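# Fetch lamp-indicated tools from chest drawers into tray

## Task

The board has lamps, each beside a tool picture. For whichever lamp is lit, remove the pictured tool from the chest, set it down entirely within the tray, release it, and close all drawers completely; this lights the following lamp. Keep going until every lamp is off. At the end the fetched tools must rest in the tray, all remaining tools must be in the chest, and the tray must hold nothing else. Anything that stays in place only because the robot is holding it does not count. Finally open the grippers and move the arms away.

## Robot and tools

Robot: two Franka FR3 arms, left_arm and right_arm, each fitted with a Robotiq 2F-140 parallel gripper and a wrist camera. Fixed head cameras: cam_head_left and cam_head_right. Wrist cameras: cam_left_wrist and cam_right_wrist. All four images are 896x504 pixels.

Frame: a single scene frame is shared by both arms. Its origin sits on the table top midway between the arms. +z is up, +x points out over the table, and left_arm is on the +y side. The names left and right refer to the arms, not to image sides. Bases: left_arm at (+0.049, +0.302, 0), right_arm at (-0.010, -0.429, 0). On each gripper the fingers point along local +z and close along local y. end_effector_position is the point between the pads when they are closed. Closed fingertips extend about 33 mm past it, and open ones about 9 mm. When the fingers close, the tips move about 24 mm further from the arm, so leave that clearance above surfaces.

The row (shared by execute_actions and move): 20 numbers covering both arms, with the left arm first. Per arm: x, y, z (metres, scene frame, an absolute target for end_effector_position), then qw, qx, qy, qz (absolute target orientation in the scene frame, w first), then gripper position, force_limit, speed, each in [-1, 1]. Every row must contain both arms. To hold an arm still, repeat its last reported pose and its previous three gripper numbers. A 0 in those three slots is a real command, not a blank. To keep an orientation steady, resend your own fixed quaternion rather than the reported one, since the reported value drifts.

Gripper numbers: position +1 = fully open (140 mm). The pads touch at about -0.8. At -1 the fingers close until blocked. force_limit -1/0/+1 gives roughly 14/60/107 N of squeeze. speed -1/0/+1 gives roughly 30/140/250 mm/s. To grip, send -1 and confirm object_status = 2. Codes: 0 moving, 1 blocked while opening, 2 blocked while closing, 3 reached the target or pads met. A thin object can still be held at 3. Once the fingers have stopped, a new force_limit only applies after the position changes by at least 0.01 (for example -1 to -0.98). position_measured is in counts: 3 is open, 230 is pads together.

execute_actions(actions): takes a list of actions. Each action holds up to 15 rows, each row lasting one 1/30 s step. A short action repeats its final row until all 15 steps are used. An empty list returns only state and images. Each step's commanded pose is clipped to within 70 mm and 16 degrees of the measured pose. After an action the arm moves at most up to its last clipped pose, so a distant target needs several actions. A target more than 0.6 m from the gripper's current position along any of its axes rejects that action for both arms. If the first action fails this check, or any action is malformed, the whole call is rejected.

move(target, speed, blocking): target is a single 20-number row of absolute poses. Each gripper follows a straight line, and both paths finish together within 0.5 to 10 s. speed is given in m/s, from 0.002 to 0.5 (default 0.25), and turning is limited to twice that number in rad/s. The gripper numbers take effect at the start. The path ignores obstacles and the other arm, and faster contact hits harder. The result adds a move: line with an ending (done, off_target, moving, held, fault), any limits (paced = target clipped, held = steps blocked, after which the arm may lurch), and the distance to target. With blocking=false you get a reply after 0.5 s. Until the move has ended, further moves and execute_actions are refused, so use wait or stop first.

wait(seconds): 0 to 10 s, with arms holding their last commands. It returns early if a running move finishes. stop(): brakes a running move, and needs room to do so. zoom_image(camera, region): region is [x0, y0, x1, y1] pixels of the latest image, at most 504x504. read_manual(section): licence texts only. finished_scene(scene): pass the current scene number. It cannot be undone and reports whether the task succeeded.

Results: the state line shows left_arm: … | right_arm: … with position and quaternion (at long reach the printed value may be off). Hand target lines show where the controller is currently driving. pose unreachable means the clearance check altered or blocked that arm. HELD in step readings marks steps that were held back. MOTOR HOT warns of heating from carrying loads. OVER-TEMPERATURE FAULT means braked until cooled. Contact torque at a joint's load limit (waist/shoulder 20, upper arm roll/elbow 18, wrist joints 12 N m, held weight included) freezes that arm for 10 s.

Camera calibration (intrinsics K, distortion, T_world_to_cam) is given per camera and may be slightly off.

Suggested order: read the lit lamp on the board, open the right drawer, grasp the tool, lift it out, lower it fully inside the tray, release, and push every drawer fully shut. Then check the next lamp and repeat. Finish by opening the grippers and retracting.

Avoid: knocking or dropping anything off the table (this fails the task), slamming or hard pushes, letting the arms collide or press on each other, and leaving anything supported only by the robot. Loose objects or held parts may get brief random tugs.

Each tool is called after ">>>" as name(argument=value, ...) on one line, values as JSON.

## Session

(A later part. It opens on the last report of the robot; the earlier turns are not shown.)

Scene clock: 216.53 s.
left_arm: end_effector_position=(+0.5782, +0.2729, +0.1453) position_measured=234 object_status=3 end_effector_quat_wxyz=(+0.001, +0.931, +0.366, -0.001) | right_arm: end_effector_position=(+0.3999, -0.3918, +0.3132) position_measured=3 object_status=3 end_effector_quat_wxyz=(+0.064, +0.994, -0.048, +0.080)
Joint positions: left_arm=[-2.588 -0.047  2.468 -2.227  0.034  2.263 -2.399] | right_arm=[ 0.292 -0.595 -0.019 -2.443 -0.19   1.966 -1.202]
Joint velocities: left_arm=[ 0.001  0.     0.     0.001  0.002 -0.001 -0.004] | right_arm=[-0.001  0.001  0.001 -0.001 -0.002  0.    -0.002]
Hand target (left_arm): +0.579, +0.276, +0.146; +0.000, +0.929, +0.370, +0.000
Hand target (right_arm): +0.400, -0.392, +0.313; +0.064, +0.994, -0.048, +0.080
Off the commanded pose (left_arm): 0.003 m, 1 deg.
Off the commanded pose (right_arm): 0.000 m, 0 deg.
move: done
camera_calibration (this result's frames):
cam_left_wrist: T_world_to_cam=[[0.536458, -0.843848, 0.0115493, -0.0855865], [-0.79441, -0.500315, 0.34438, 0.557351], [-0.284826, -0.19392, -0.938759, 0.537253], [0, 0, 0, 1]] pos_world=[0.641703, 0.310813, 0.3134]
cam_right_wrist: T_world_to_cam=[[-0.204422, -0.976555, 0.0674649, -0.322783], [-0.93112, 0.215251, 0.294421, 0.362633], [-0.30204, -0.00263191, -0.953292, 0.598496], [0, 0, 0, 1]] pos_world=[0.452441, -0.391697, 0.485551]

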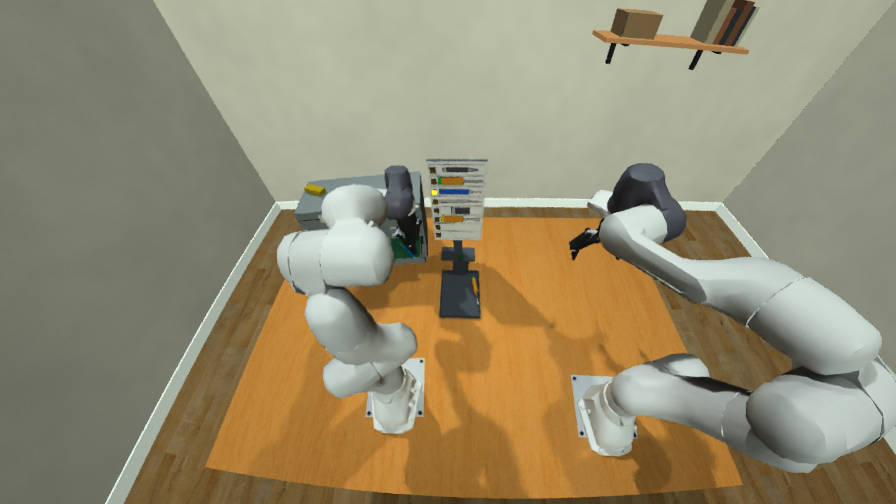

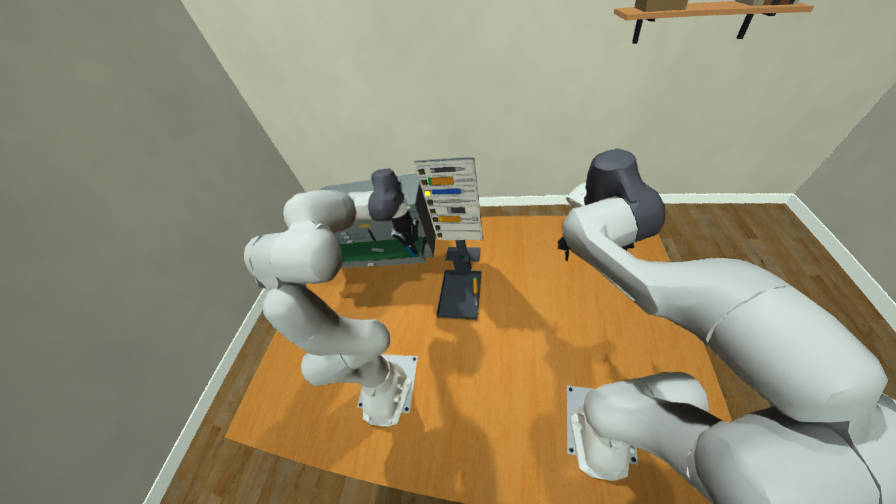

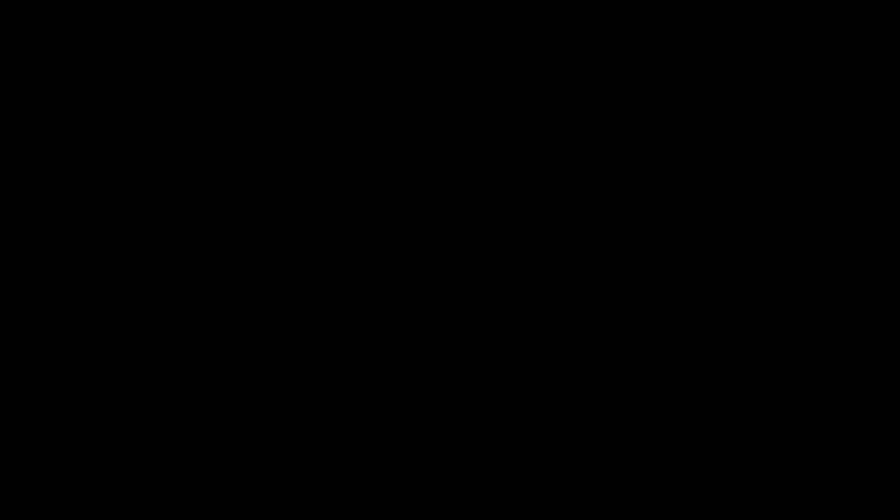

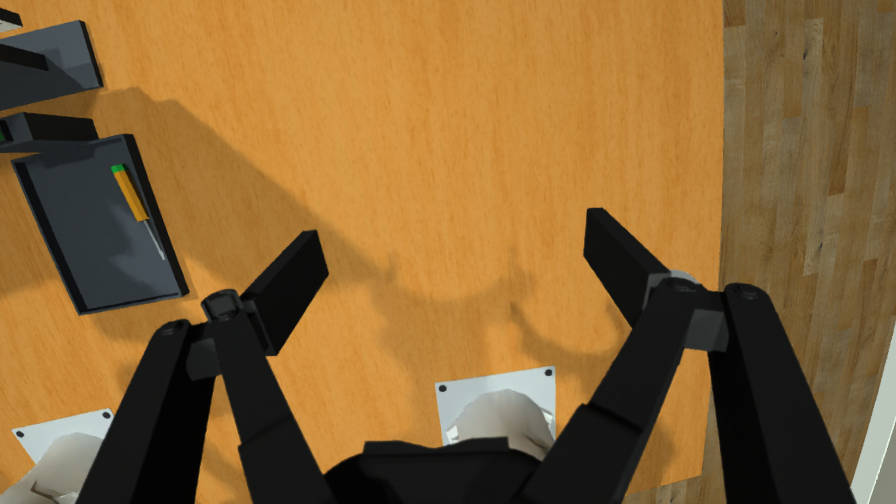

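Missed.

>>> zoom_image(camera="cam_head_left", region=[340,190,440,270])

>>> zoom_image(camera="cam_head_right", region=[340,190,440,270])

Region (340, 190, 440, 270) of cam_head_left's 896x504 image, scaled by 5.040, with more detail than that image has; it fills the top 403 rows of this view, and the rest is white.

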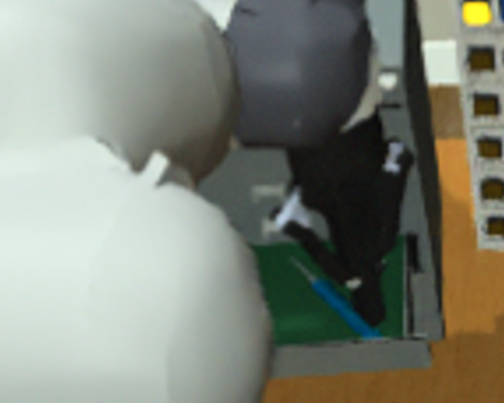

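Region (340, 190, 440, 270) of cam_head_right's 896x504 image, scaled by 5.040, with more detail than that image has; it fills the top 403 rows of this view, and the rest is white.

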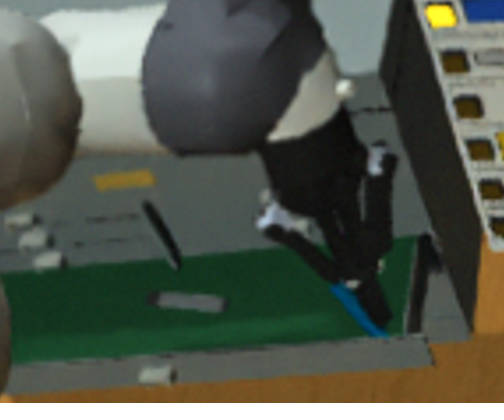

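>>> move(target=[0.566,0.29,0.18,0,0.93,0.37,0,-0.35,0.3,0,0.4,-0.392,0.313,0.064,0.994,-0.048,0.08,1,0,0], speed=0.08)

>>> move(target=[0.566,0.29,0.143,0,0.93,0.37,0,-0.35,0.3,0,0.4,-0.392,0.313,0.064,0.994,-0.048,0.08,1,0,0], speed=0.05)

>>> move(target=[0.566,0.29,0.146,0,0.93,0.37,0,-1,0.3,0,0.4,-0.392,0.313,0.064,0.994,-0.048,0.08,1,0,0], speed=0.05)

Scene clock: 217.83 s.
left_arm: end_effector_position=(+0.5687, +0.2901, +0.1803) position_measured=173 object_status=3 end_effector_quat_wxyz=(-0.001, +0.928, +0.374, +0.003) | right_arm: end_effector_position=(+0.3999, -0.3918, +0.3132) position_measured=3 object_status=3 end_effector_quat_wxyz=(+0.064, +0.994, -0.048, +0.080)
Joint positions: left_arm=[-2.574  0.054  2.492 -2.227 -0.035  2.189 -2.336] | right_arm=[ 0.292 -0.595 -0.019 -2.443 -0.19   1.966 -1.202]
Joint velocities: left_arm=[-0.001  0.001  0.    -0.    -0.003 -0.01   0.027] | right_arm=[-0.001 -0.    -0.     0.001 -0.002  0.    -0.001]
Hand target (left_arm): +0.567, +0.291, +0.180; -0.000, +0.929, +0.370, +0.000
Hand target (right_arm): +0.400, -0.392, +0.313; +0.064, +0.994, -0.048, +0.080
Off the commanded pose (left_arm): 0.003 m, 1 deg.
Off the commanded pose (right_arm): 0.000 m, 0 deg.
move: done
camera_calibration (this result's frames):
cam_left_wrist: T_world_to_cam=[[0.550479, -0.834807, 0.00842442, -0.0764087], [-0.787764, -0.516065, 0.336311, 0.548516], [-0.276407, -0.191769, -0.941713, 0.565848], [0, 0, 0, 1]] pos_world=[0.630567, 0.327795, 0.349038]
cam_right_wrist: T_world_to_cam=[[-0.204422, -0.976555, 0.0674649, -0.322783], [-0.931119, 0.215251, 0.294421, 0.362633], [-0.30204, -0.00263178, -0.953292, 0.598496], [0, 0, 0, 1]] pos_world=[0.452441, -0.391698, 0.485551]

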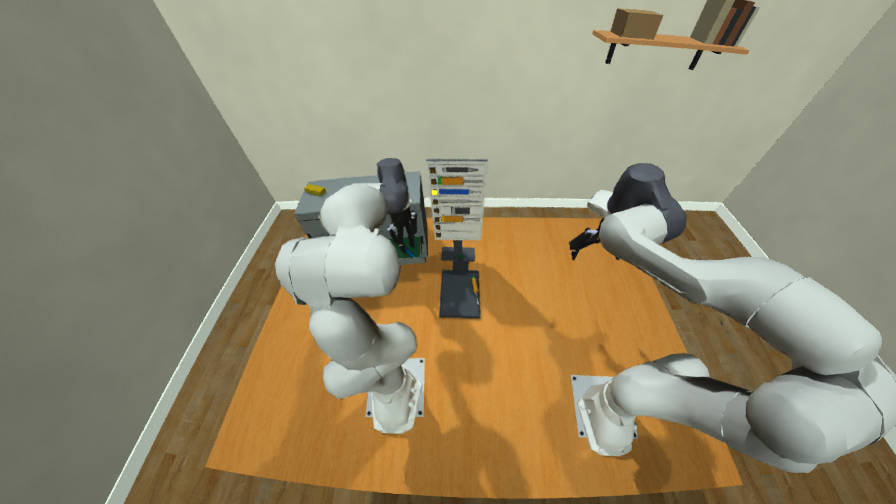

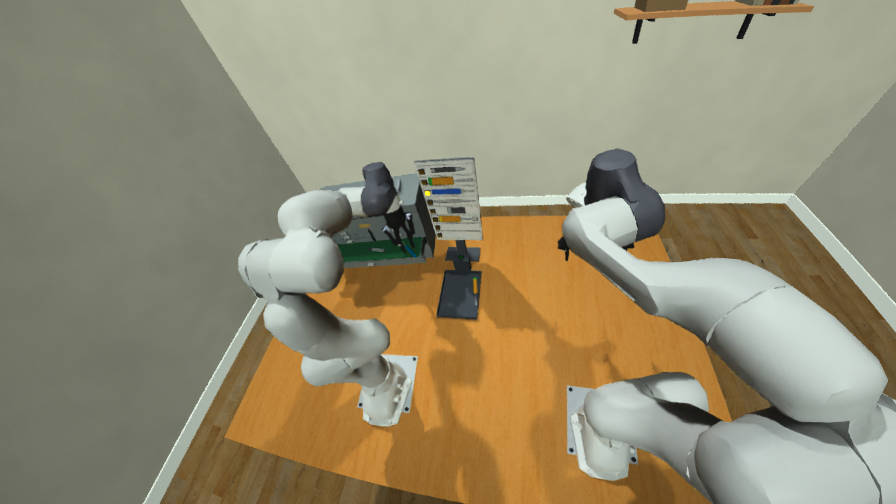

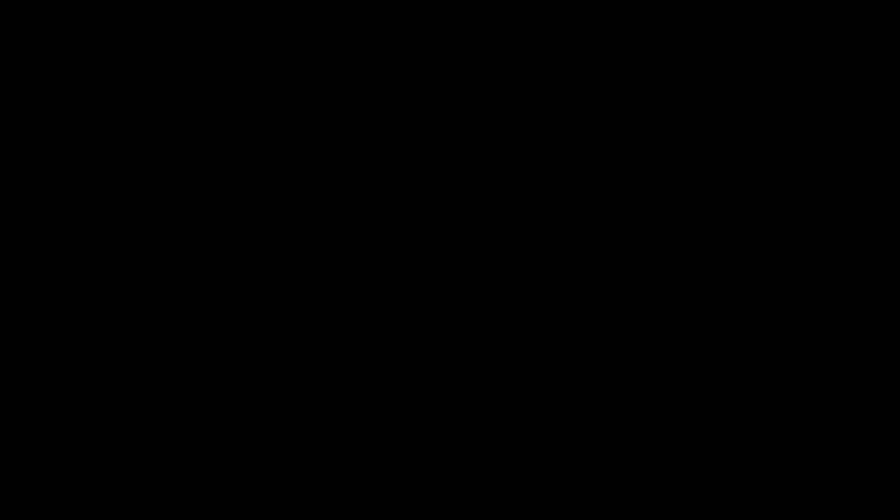

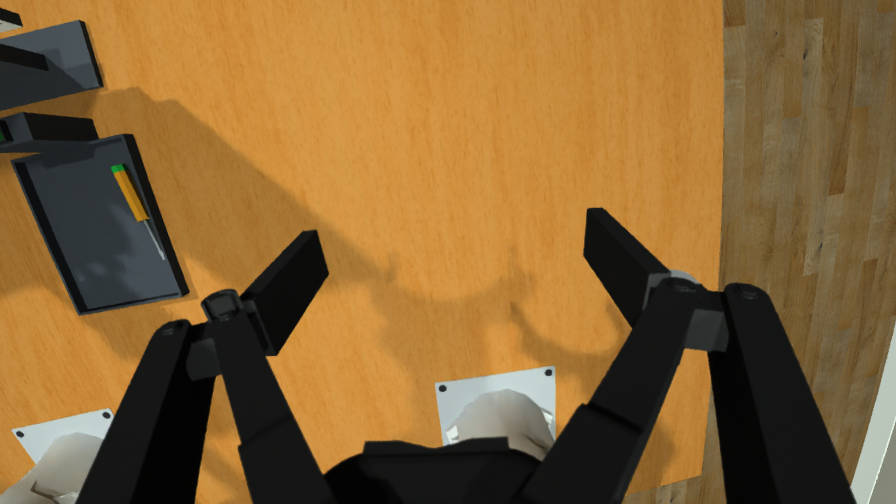

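Scene clock: 219.03 s.
left_arm: end_effector_position=(+0.5652, +0.2911, +0.1442) position_measured=173 object_status=3 end_effector_quat_wxyz=(+0.001, +0.929, +0.369, -0.001) | right_arm: end_effector_position=(+0.3999, -0.3918, +0.3132) position_measured=3 object_status=3 end_effector_quat_wxyz=(+0.064, +0.994, -0.048, +0.080)
Joint positions: left_arm=[-2.574 -0.002  2.491 -2.275 -0.003  2.274 -2.346] | right_arm=[ 0.292 -0.595 -0.019 -2.443 -0.19   1.966 -1.202]
Joint velocities: left_arm=[ 0.001  0.001  0.001  0.001  0.003  0.011 -0.006] | right_arm=[ 0.     0.001  0.001  0.001 -0.001  0.    -0.001]
Hand target (left_arm): +0.565, +0.290, +0.143; +0.000, +0.929, +0.369, -0.000
Hand target (right_arm): +0.400, -0.392, +0.313; +0.064, +0.994, -0.048, +0.080
Off the commanded pose (left_arm): 0.002 m, 0 deg.
Off the commanded pose (right_arm): 0.000 m, 0 deg.
move: done
camera_calibration (this result's frames):
cam_left_wrist: T_world_to_cam=[[0.542986, -0.839671, 0.0108475, -0.0680974], [-0.790286, -0.506597, 0.344684, 0.555936], [-0.283926, -0.195732, -0.938656, 0.535983], [0, 0, 0, 1]] pos_world=[0.628504, 0.329365, 0.31222]
cam_right_wrist: T_world_to_cam=[[-0.204422, -0.976555, 0.0674648, -0.322783], [-0.931119, 0.215251, 0.294421, 0.362633], [-0.30204, -0.00263177, -0.953292, 0.598496], [0, 0, 0, 1]] pos_world=[0.452441, -0.391698, 0.485551]

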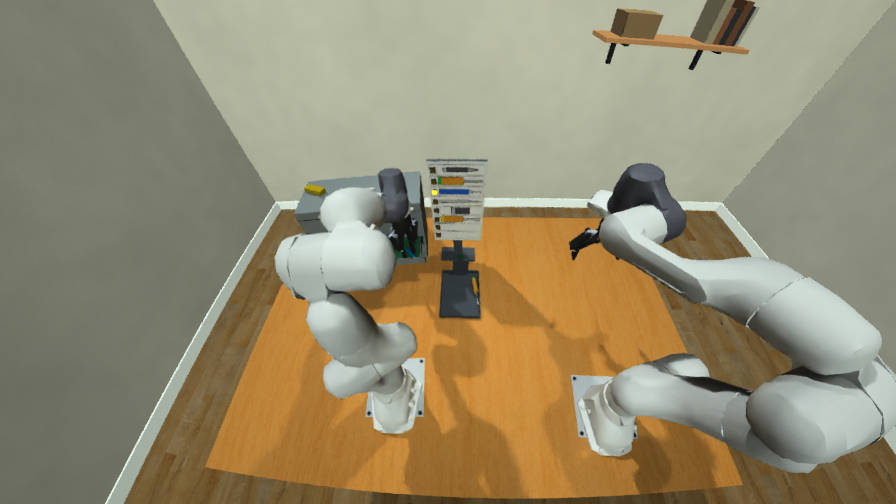

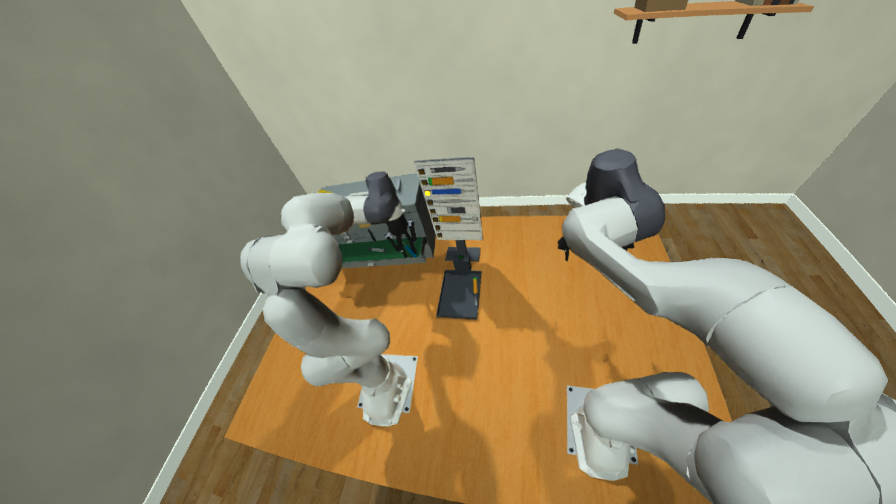

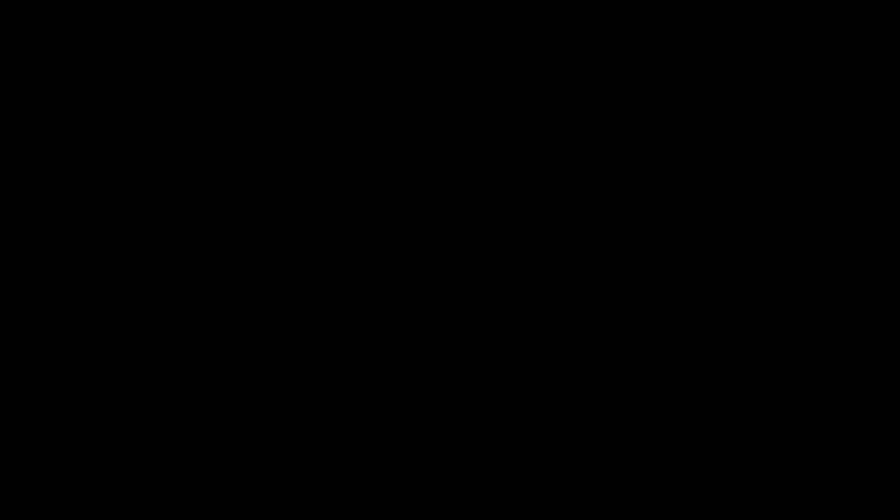

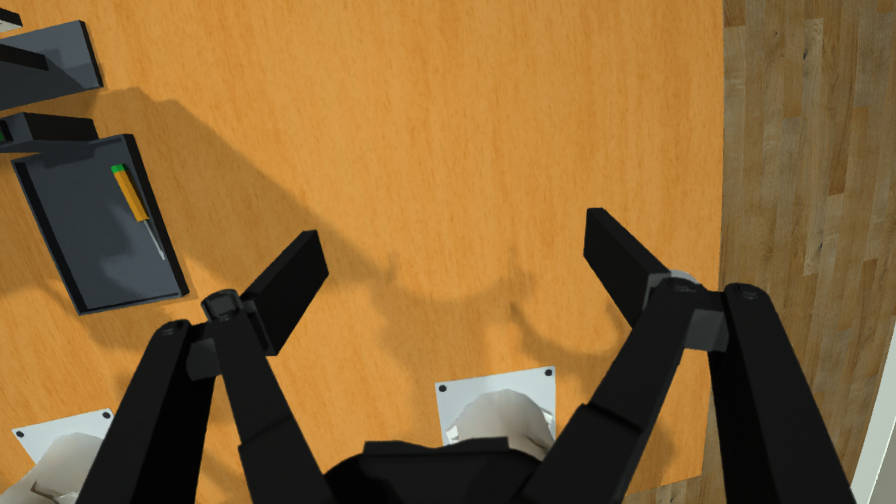

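Scene clock: 219.73 s.
left_arm: end_effector_position=(+0.5657, +0.2911, +0.1446) position_measured=234 object_status=3 end_effector_quat_wxyz=(+0.001, +0.929, +0.369, -0.001) | right_arm: end_effector_position=(+0.3999, -0.3918, +0.3132) position_measured=3 object_status=3 end_effector_quat_wxyz=(+0.064, +0.994, -0.048, +0.080)
Joint positions: left_arm=[-2.574 -0.002  2.491 -2.274 -0.003  2.274 -2.347] | right_arm=[ 0.292 -0.595 -0.019 -2.443 -0.19   1.966 -1.202]
Joint velocities: left_arm=[-0.     0.001 -0.001  0.    -0.001 -0.001  0.001] | right_arm=[ 0.001 -0.001 -0.001  0.    -0.001 -0.     0.001]
Hand target (left_arm): +0.566, +0.290, +0.146; +0.000, +0.929, +0.370, +0.000
Hand target (right_arm): +0.400, -0.392, +0.313; +0.064, +0.994, -0.048, +0.080
Off the commanded pose (left_arm): 0.002 m, 0 deg.
Off the commanded pose (right_arm): 0.000 m, 0 deg.
move: done
camera_calibration (this result's frames):
cam_left_wrist: T_world_to_cam=[[0.542992, -0.839662, 0.011325, -0.0684208], [-0.790582, -0.506614, 0.34398, 0.556423], [-0.28309, -0.195732, -0.938909, 0.536035], [0, 0, 0, 1]] pos_world=[0.628796, 0.32936, 0.312664]
cam_right_wrist: T_world_to_cam=[[-0.204422, -0.976555, 0.0674648, -0.322783], [-0.931119, 0.215251, 0.294421, 0.362633], [-0.30204, -0.00263164, -0.953292, 0.598496], [0, 0, 0, 1]] pos_world=[0.452441, -0.391698, 0.485551]

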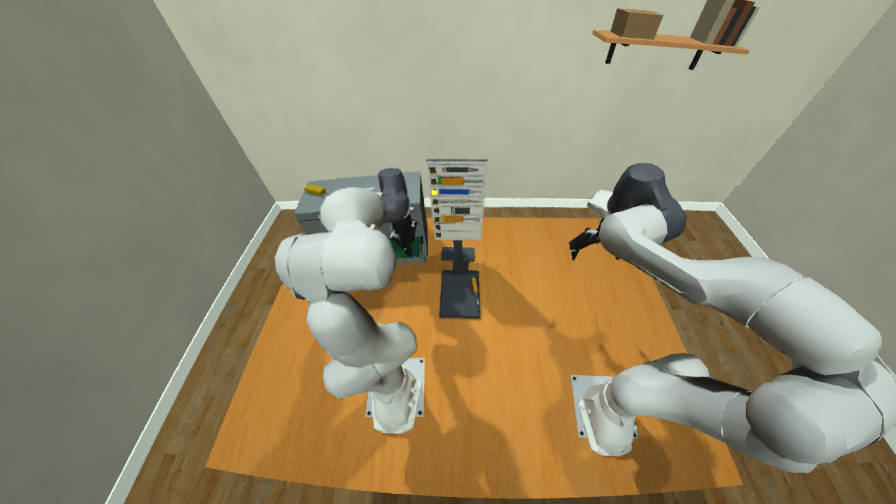

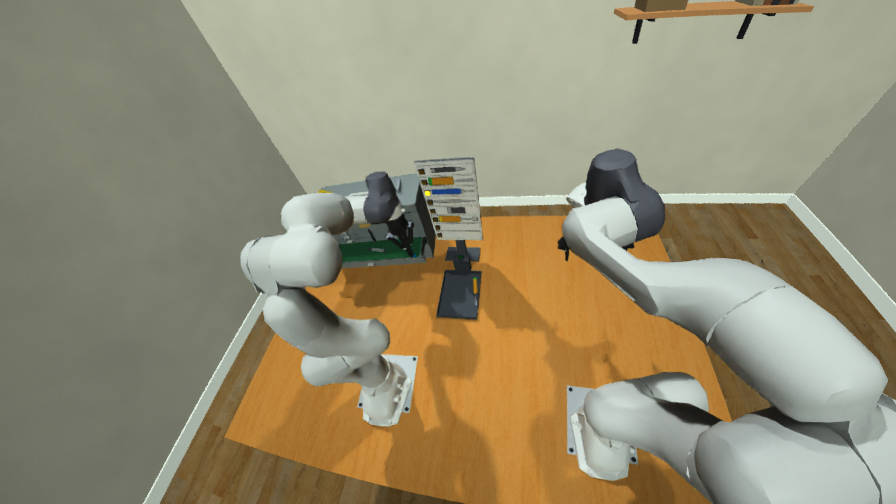

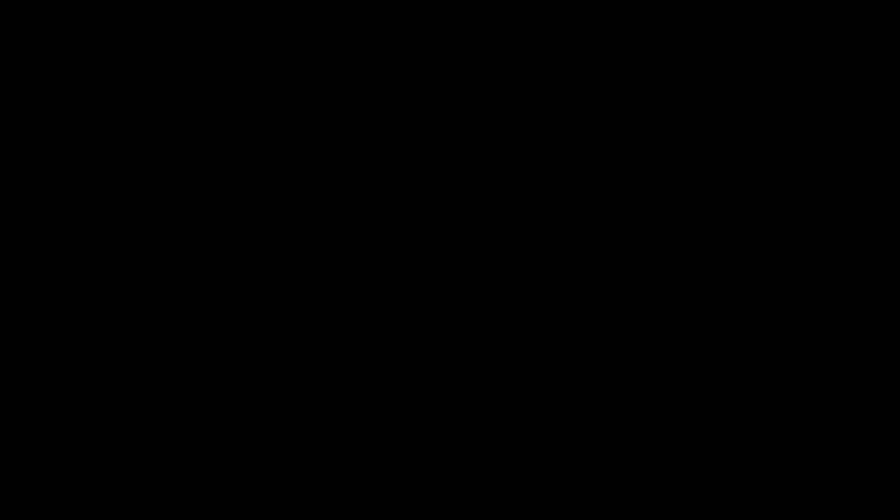

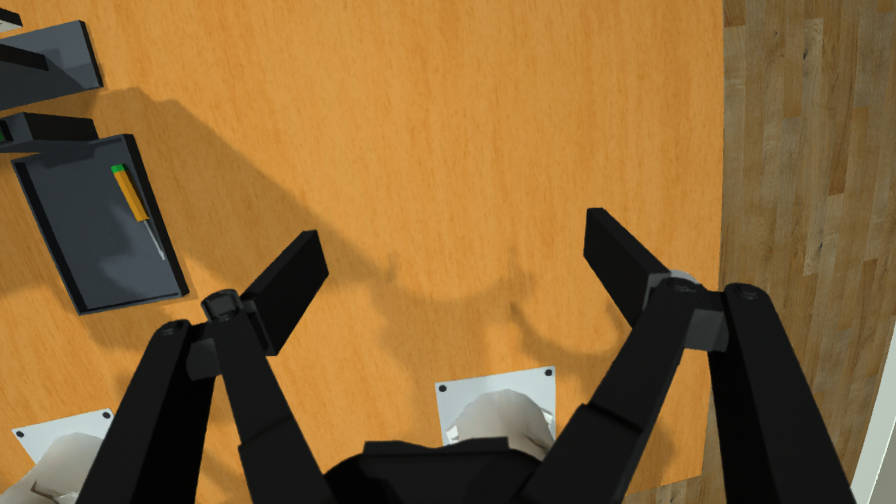

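>>> move(target=[0.57,0.285,0.144,0,0.93,0.37,0,-0.35,0.3,0,0.4,-0.392,0.313,0.064,0.994,-0.048,0.08,1,0,0], speed=0.05)

>>> move(target=[0.57,0.285,0.125,0,0.93,0.37,0,-0.35,0.3,0,0.4,-0.392,0.313,0.064,0.994,-0.048,0.08,1,0,0], speed=0.03)

>>> zoom_image(camera="cam_head_right", region=[340,190,440,270])

Scene clock: 220.60 s.
left_arm: end_effector_position=(+0.5693, +0.2866, +0.1440) position_measured=173 object_status=3 end_effector_quat_wxyz=(+0.001, +0.930, +0.368, -0.000) | right_arm: end_effector_position=(+0.3999, -0.3918, +0.3132) position_measured=3 object_status=3 end_effector_quat_wxyz=(+0.064, +0.994, -0.048, +0.080)
Joint positions: left_arm=[-2.578 -0.015  2.486 -2.262  0.009  2.274 -2.36 ] | right_arm=[ 0.292 -0.595 -0.019 -2.443 -0.19   1.966 -1.202]
Joint velocities: left_arm=[-0.    -0.002  0.     0.002  0.005  0.    -0.018] | right_arm=[ 0.001 -0.    -0.    -0.001  0.001  0.     0.001]
Hand target (left_arm): +0.570, +0.285, +0.144; +0.000, +0.929, +0.370, -0.000
Hand target (right_arm): +0.400, -0.392, +0.313; +0.064, +0.994, -0.048, +0.080
Off the commanded pose (left_arm): 0.002 m, 0 deg.
Off the commanded pose (right_arm): 0.000 m, 0 deg.
move: done
camera_calibration (this result's frames):
cam_left_wrist: T_world_to_cam=[[0.540692, -0.84114, 0.0116391, -0.072502], [-0.792213, -0.504489, 0.343351, 0.557676], [-0.282934, -0.194867, -0.939135, 0.535336], [0, 0, 0, 1]] pos_world=[0.632464, 0.324677, 0.312118]
cam_right_wrist: T_world_to_cam=[[-0.204422, -0.976555, 0.0674649, -0.322783], [-0.931119, 0.215251, 0.294421, 0.362633], [-0.30204, -0.00263176, -0.953292, 0.598496], [0, 0, 0, 1]] pos_world=[0.452441, -0.391698, 0.485551]

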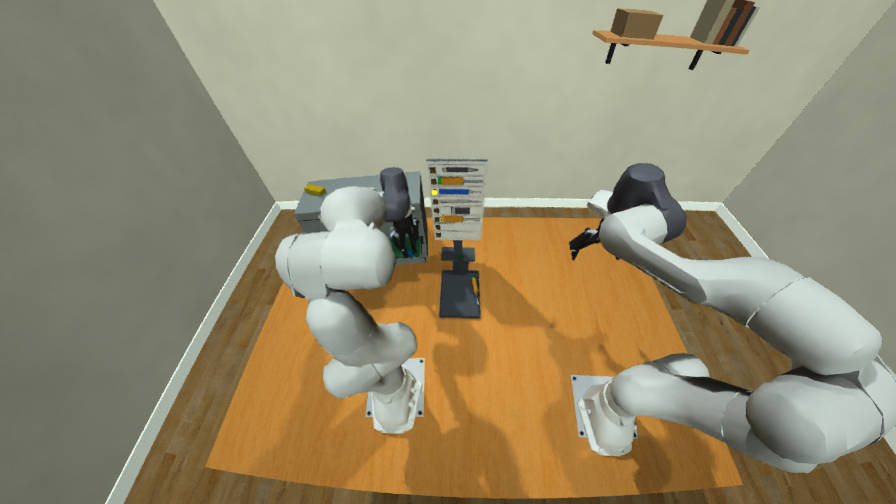

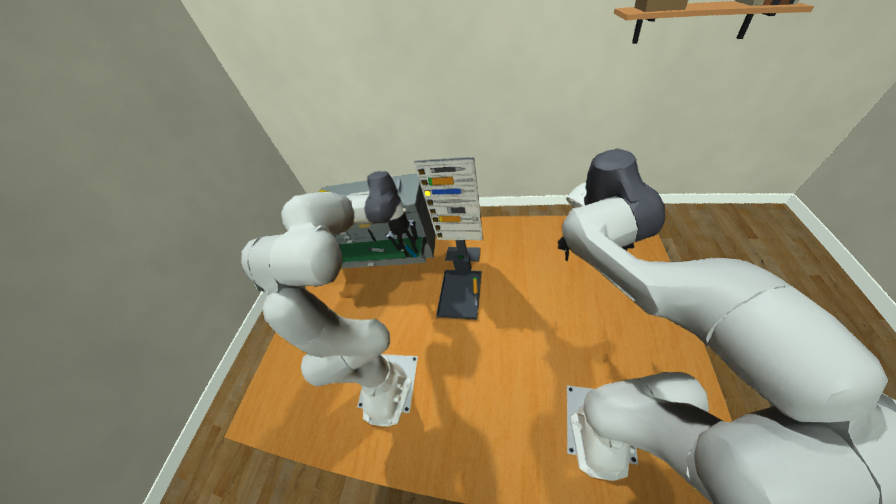

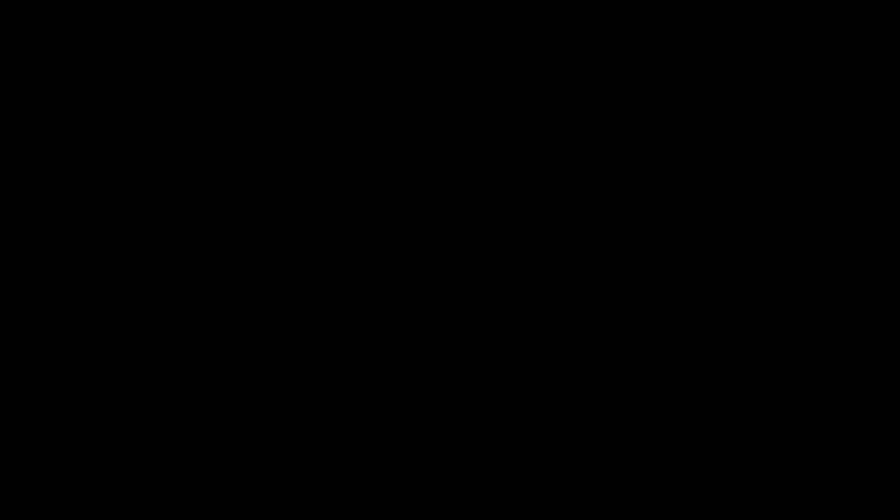

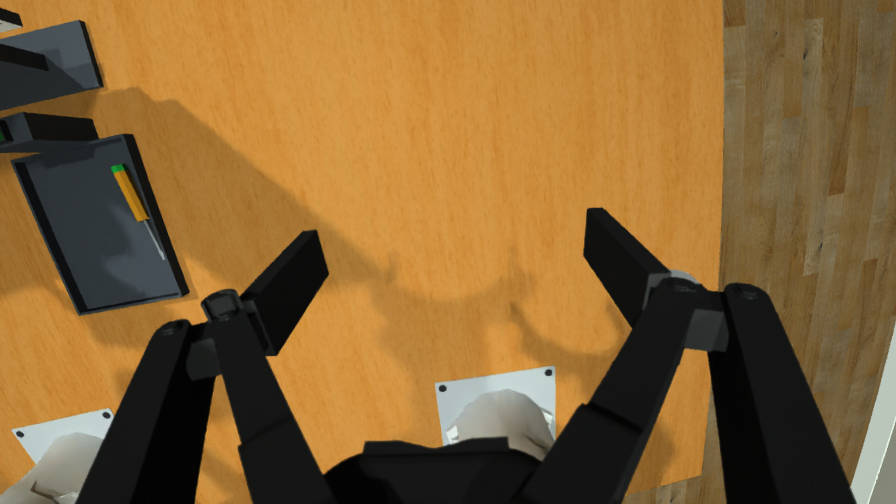

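Scene clock: 221.47 s.
left_arm: end_effector_position=(+0.5691, +0.2864, +0.1271) position_measured=173 object_status=3 end_effector_quat_wxyz=(+0.001, +0.930, +0.368, -0.002) | right_arm: end_effector_position=(+0.3999, -0.3918, +0.3132) position_measured=3 object_status=3 end_effector_quat_wxyz=(+0.064, +0.994, -0.048, +0.080)
Joint positions: left_arm=[-2.58  -0.05   2.486 -2.276  0.038  2.313 -2.381] | right_arm=[ 0.292 -0.595 -0.019 -2.443 -0.19   1.966 -1.202]
Joint velocities: left_arm=[-0.004 -0.001 -0.    -0.005  0.01   0.007 -0.021] | right_arm=[-0.001  0.001 -0.001 -0.     0.    -0.     0.001]
Hand target (left_arm): +0.570, +0.285, +0.125; +0.000, +0.929, +0.370, -0.000
Hand target (right_arm): +0.400, -0.392, +0.313; +0.064, +0.994, -0.048, +0.080
Off the commanded pose (left_arm): 0.003 m, 0 deg.
Off the commanded pose (right_arm): 0.000 m, 0 deg.
move: done
camera_calibration (this result's frames):
cam_left_wrist: T_world_to_cam=[[0.539687, -0.84181, 0.00966284, -0.0713512], [-0.791935, -0.503751, 0.345071, 0.56262], [-0.285617, -0.193883, -0.938527, 0.520557], [0, 0, 0, 1]] pos_world=[0.632746, 0.324283, 0.295102]
cam_right_wrist: T_world_to_cam=[[-0.204422, -0.976555, 0.067465, -0.322783], [-0.931119, 0.215251, 0.294421, 0.362633], [-0.30204, -0.00263193, -0.953292, 0.598496], [0, 0, 0, 1]] pos_world=[0.452441, -0.391697, 0.485551]

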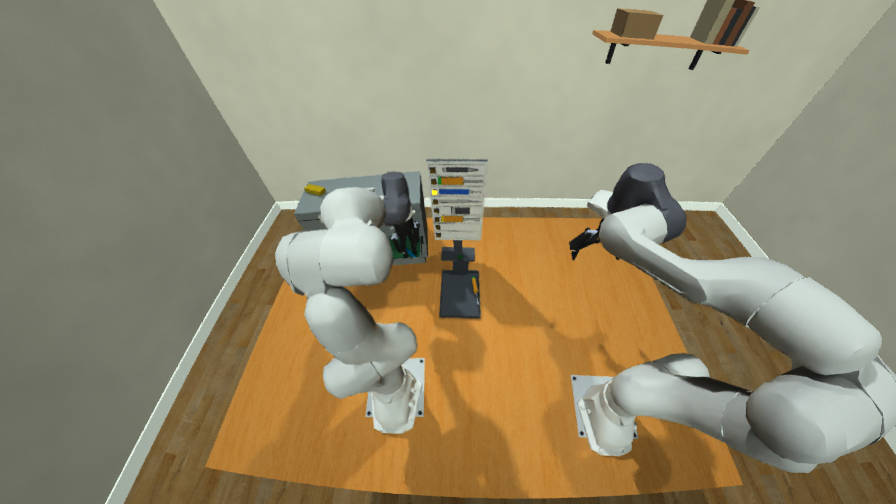

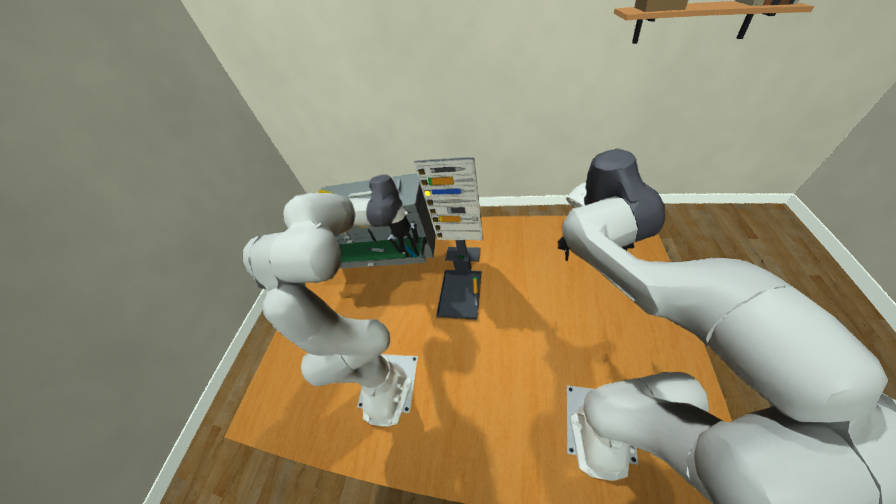

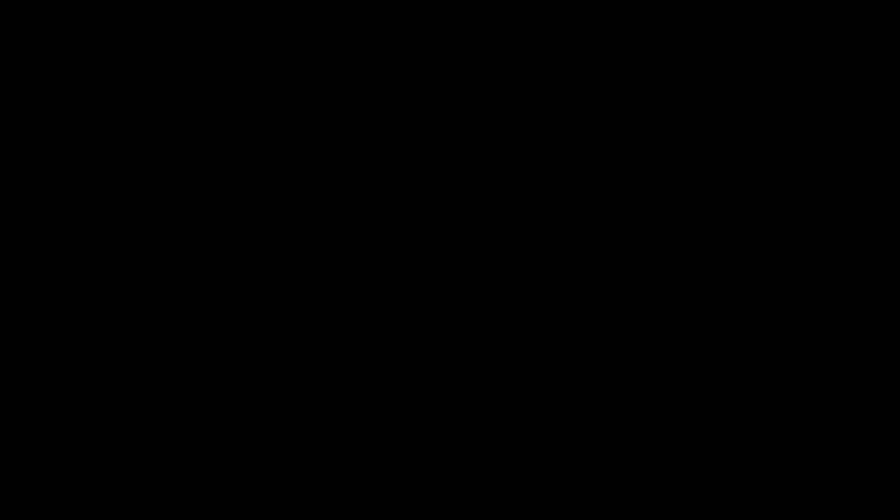

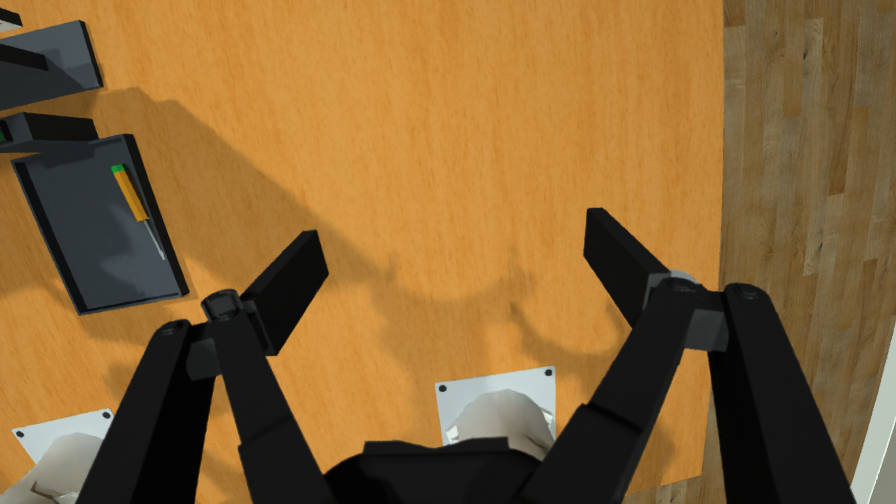

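Region (340, 190, 440, 270) of cam_head_right's 896x504 image, scaled by 5.040, with more detail than that image has; it fills the top 403 rows of this view, and the rest is white.

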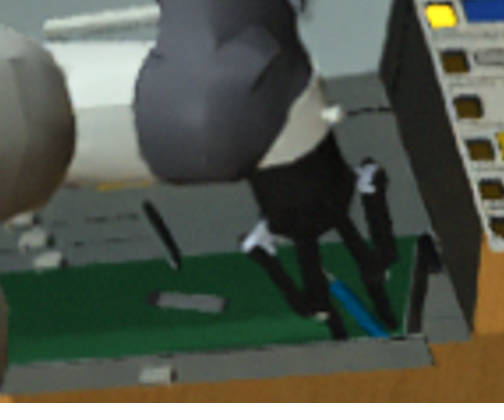

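>>> move(target=[0.57,0.285,0.128,0,0.93,0.37,0,-1,0.3,0,0.4,-0.392,0.313,0.064,0.994,-0.048,0.08,1,0,0], speed=0.03)

Scene clock: 222.23 s.
left_arm: end_effector_position=(+0.5705, +0.2864, +0.1284) position_measured=218 object_status=2 end_effector_quat_wxyz=(+0.001, +0.930, +0.369, +0.000) | right_arm: end_effector_position=(+0.3999, -0.3918, +0.3132) position_measured=3 object_status=3 end_effector_quat_wxyz=(+0.064, +0.994, -0.048, +0.080)
Joint positions: left_arm=[-2.581 -0.049  2.486 -2.274  0.039  2.314 -2.385] | right_arm=[ 0.292 -0.595 -0.019 -2.443 -0.19   1.966 -1.202]
Joint velocities: left_arm=[-0.001 -0.001  0.001 -0.001  0.001 -0.    -0.004] | right_arm=[-0.    -0.001  0.001 -0.002 -0.001  0.     0.   ]
Hand target (left_arm): +0.570, +0.285, +0.128; +0.000, +0.929, +0.370, -0.000
Hand target (right_arm): +0.400, -0.392, +0.313; +0.064, +0.994, -0.048, +0.080
Off the commanded pose (left_arm): 0.002 m, 0 deg.
Off the commanded pose (right_arm): 0.000 m, 0 deg.
move: done
camera_calibration (this result's frames):
cam_left_wrist: T_world_to_cam=[[0.541964, -0.840333, 0.0107702, -0.0738911], [-0.791818, -0.506297, 0.341596, 0.564404], [-0.281601, -0.193661, -0.939785, 0.519985], [0, 0, 0, 1]] pos_world=[0.63338, 0.324364, 0.296672]
cam_right_wrist: T_world_to_cam=[[-0.204422, -0.976555, 0.0674648, -0.322783], [-0.931119, 0.215251, 0.294421, 0.362633], [-0.30204, -0.00263171, -0.953292, 0.598496], [0, 0, 0, 1]] pos_world=[0.452441, -0.391698, 0.485551]

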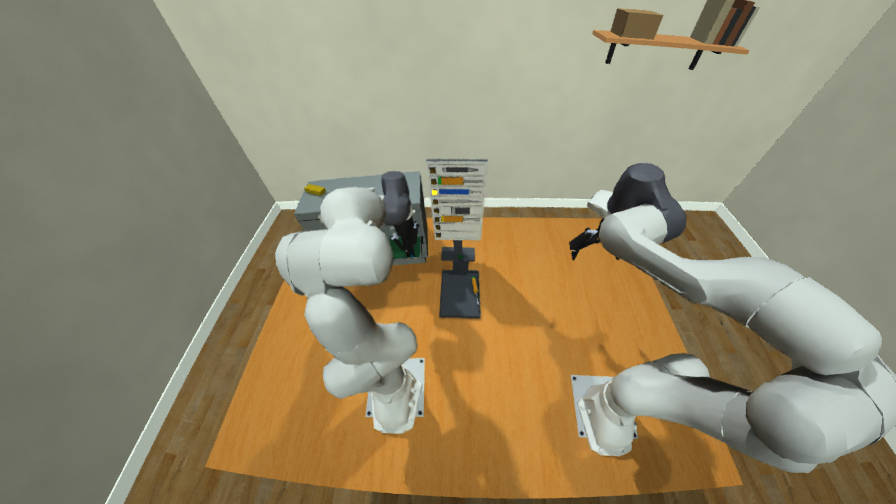

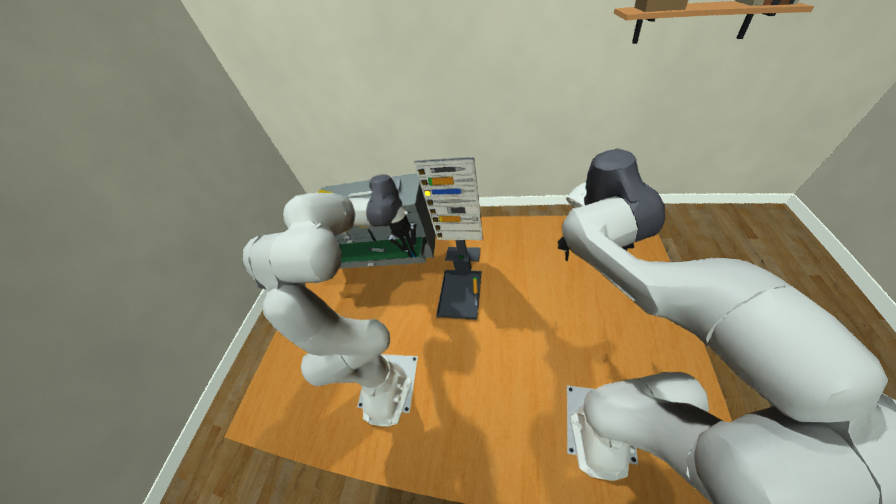

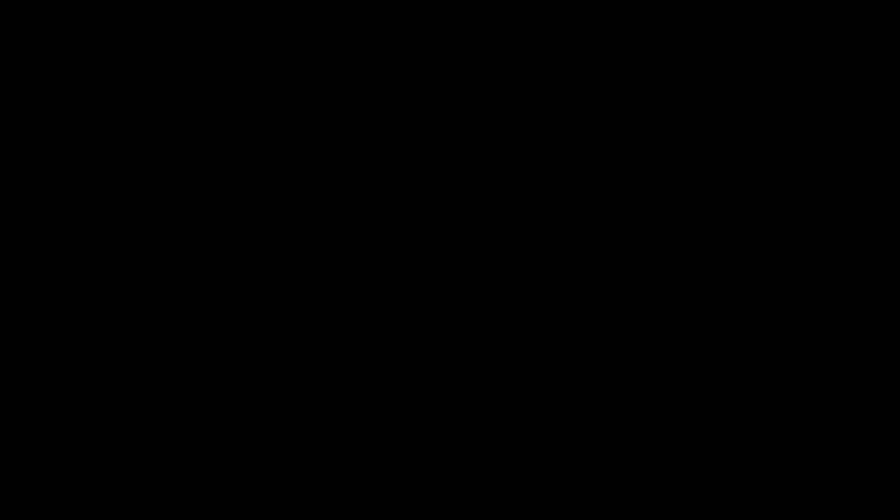

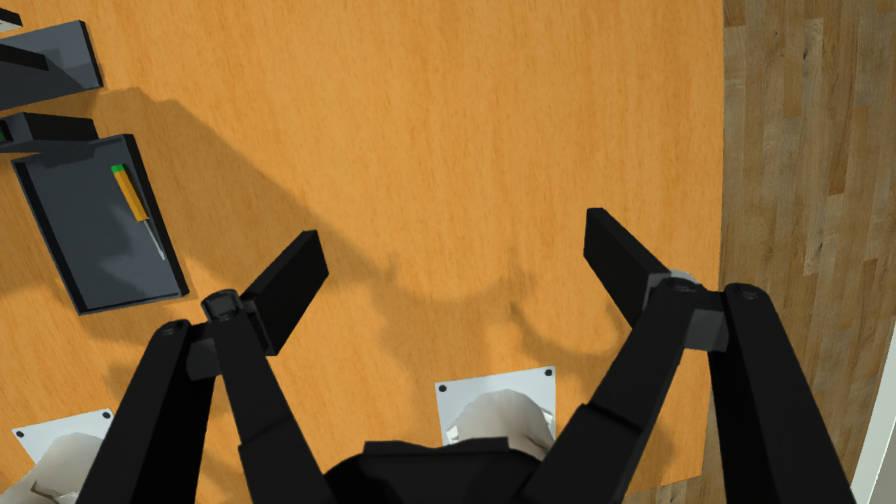

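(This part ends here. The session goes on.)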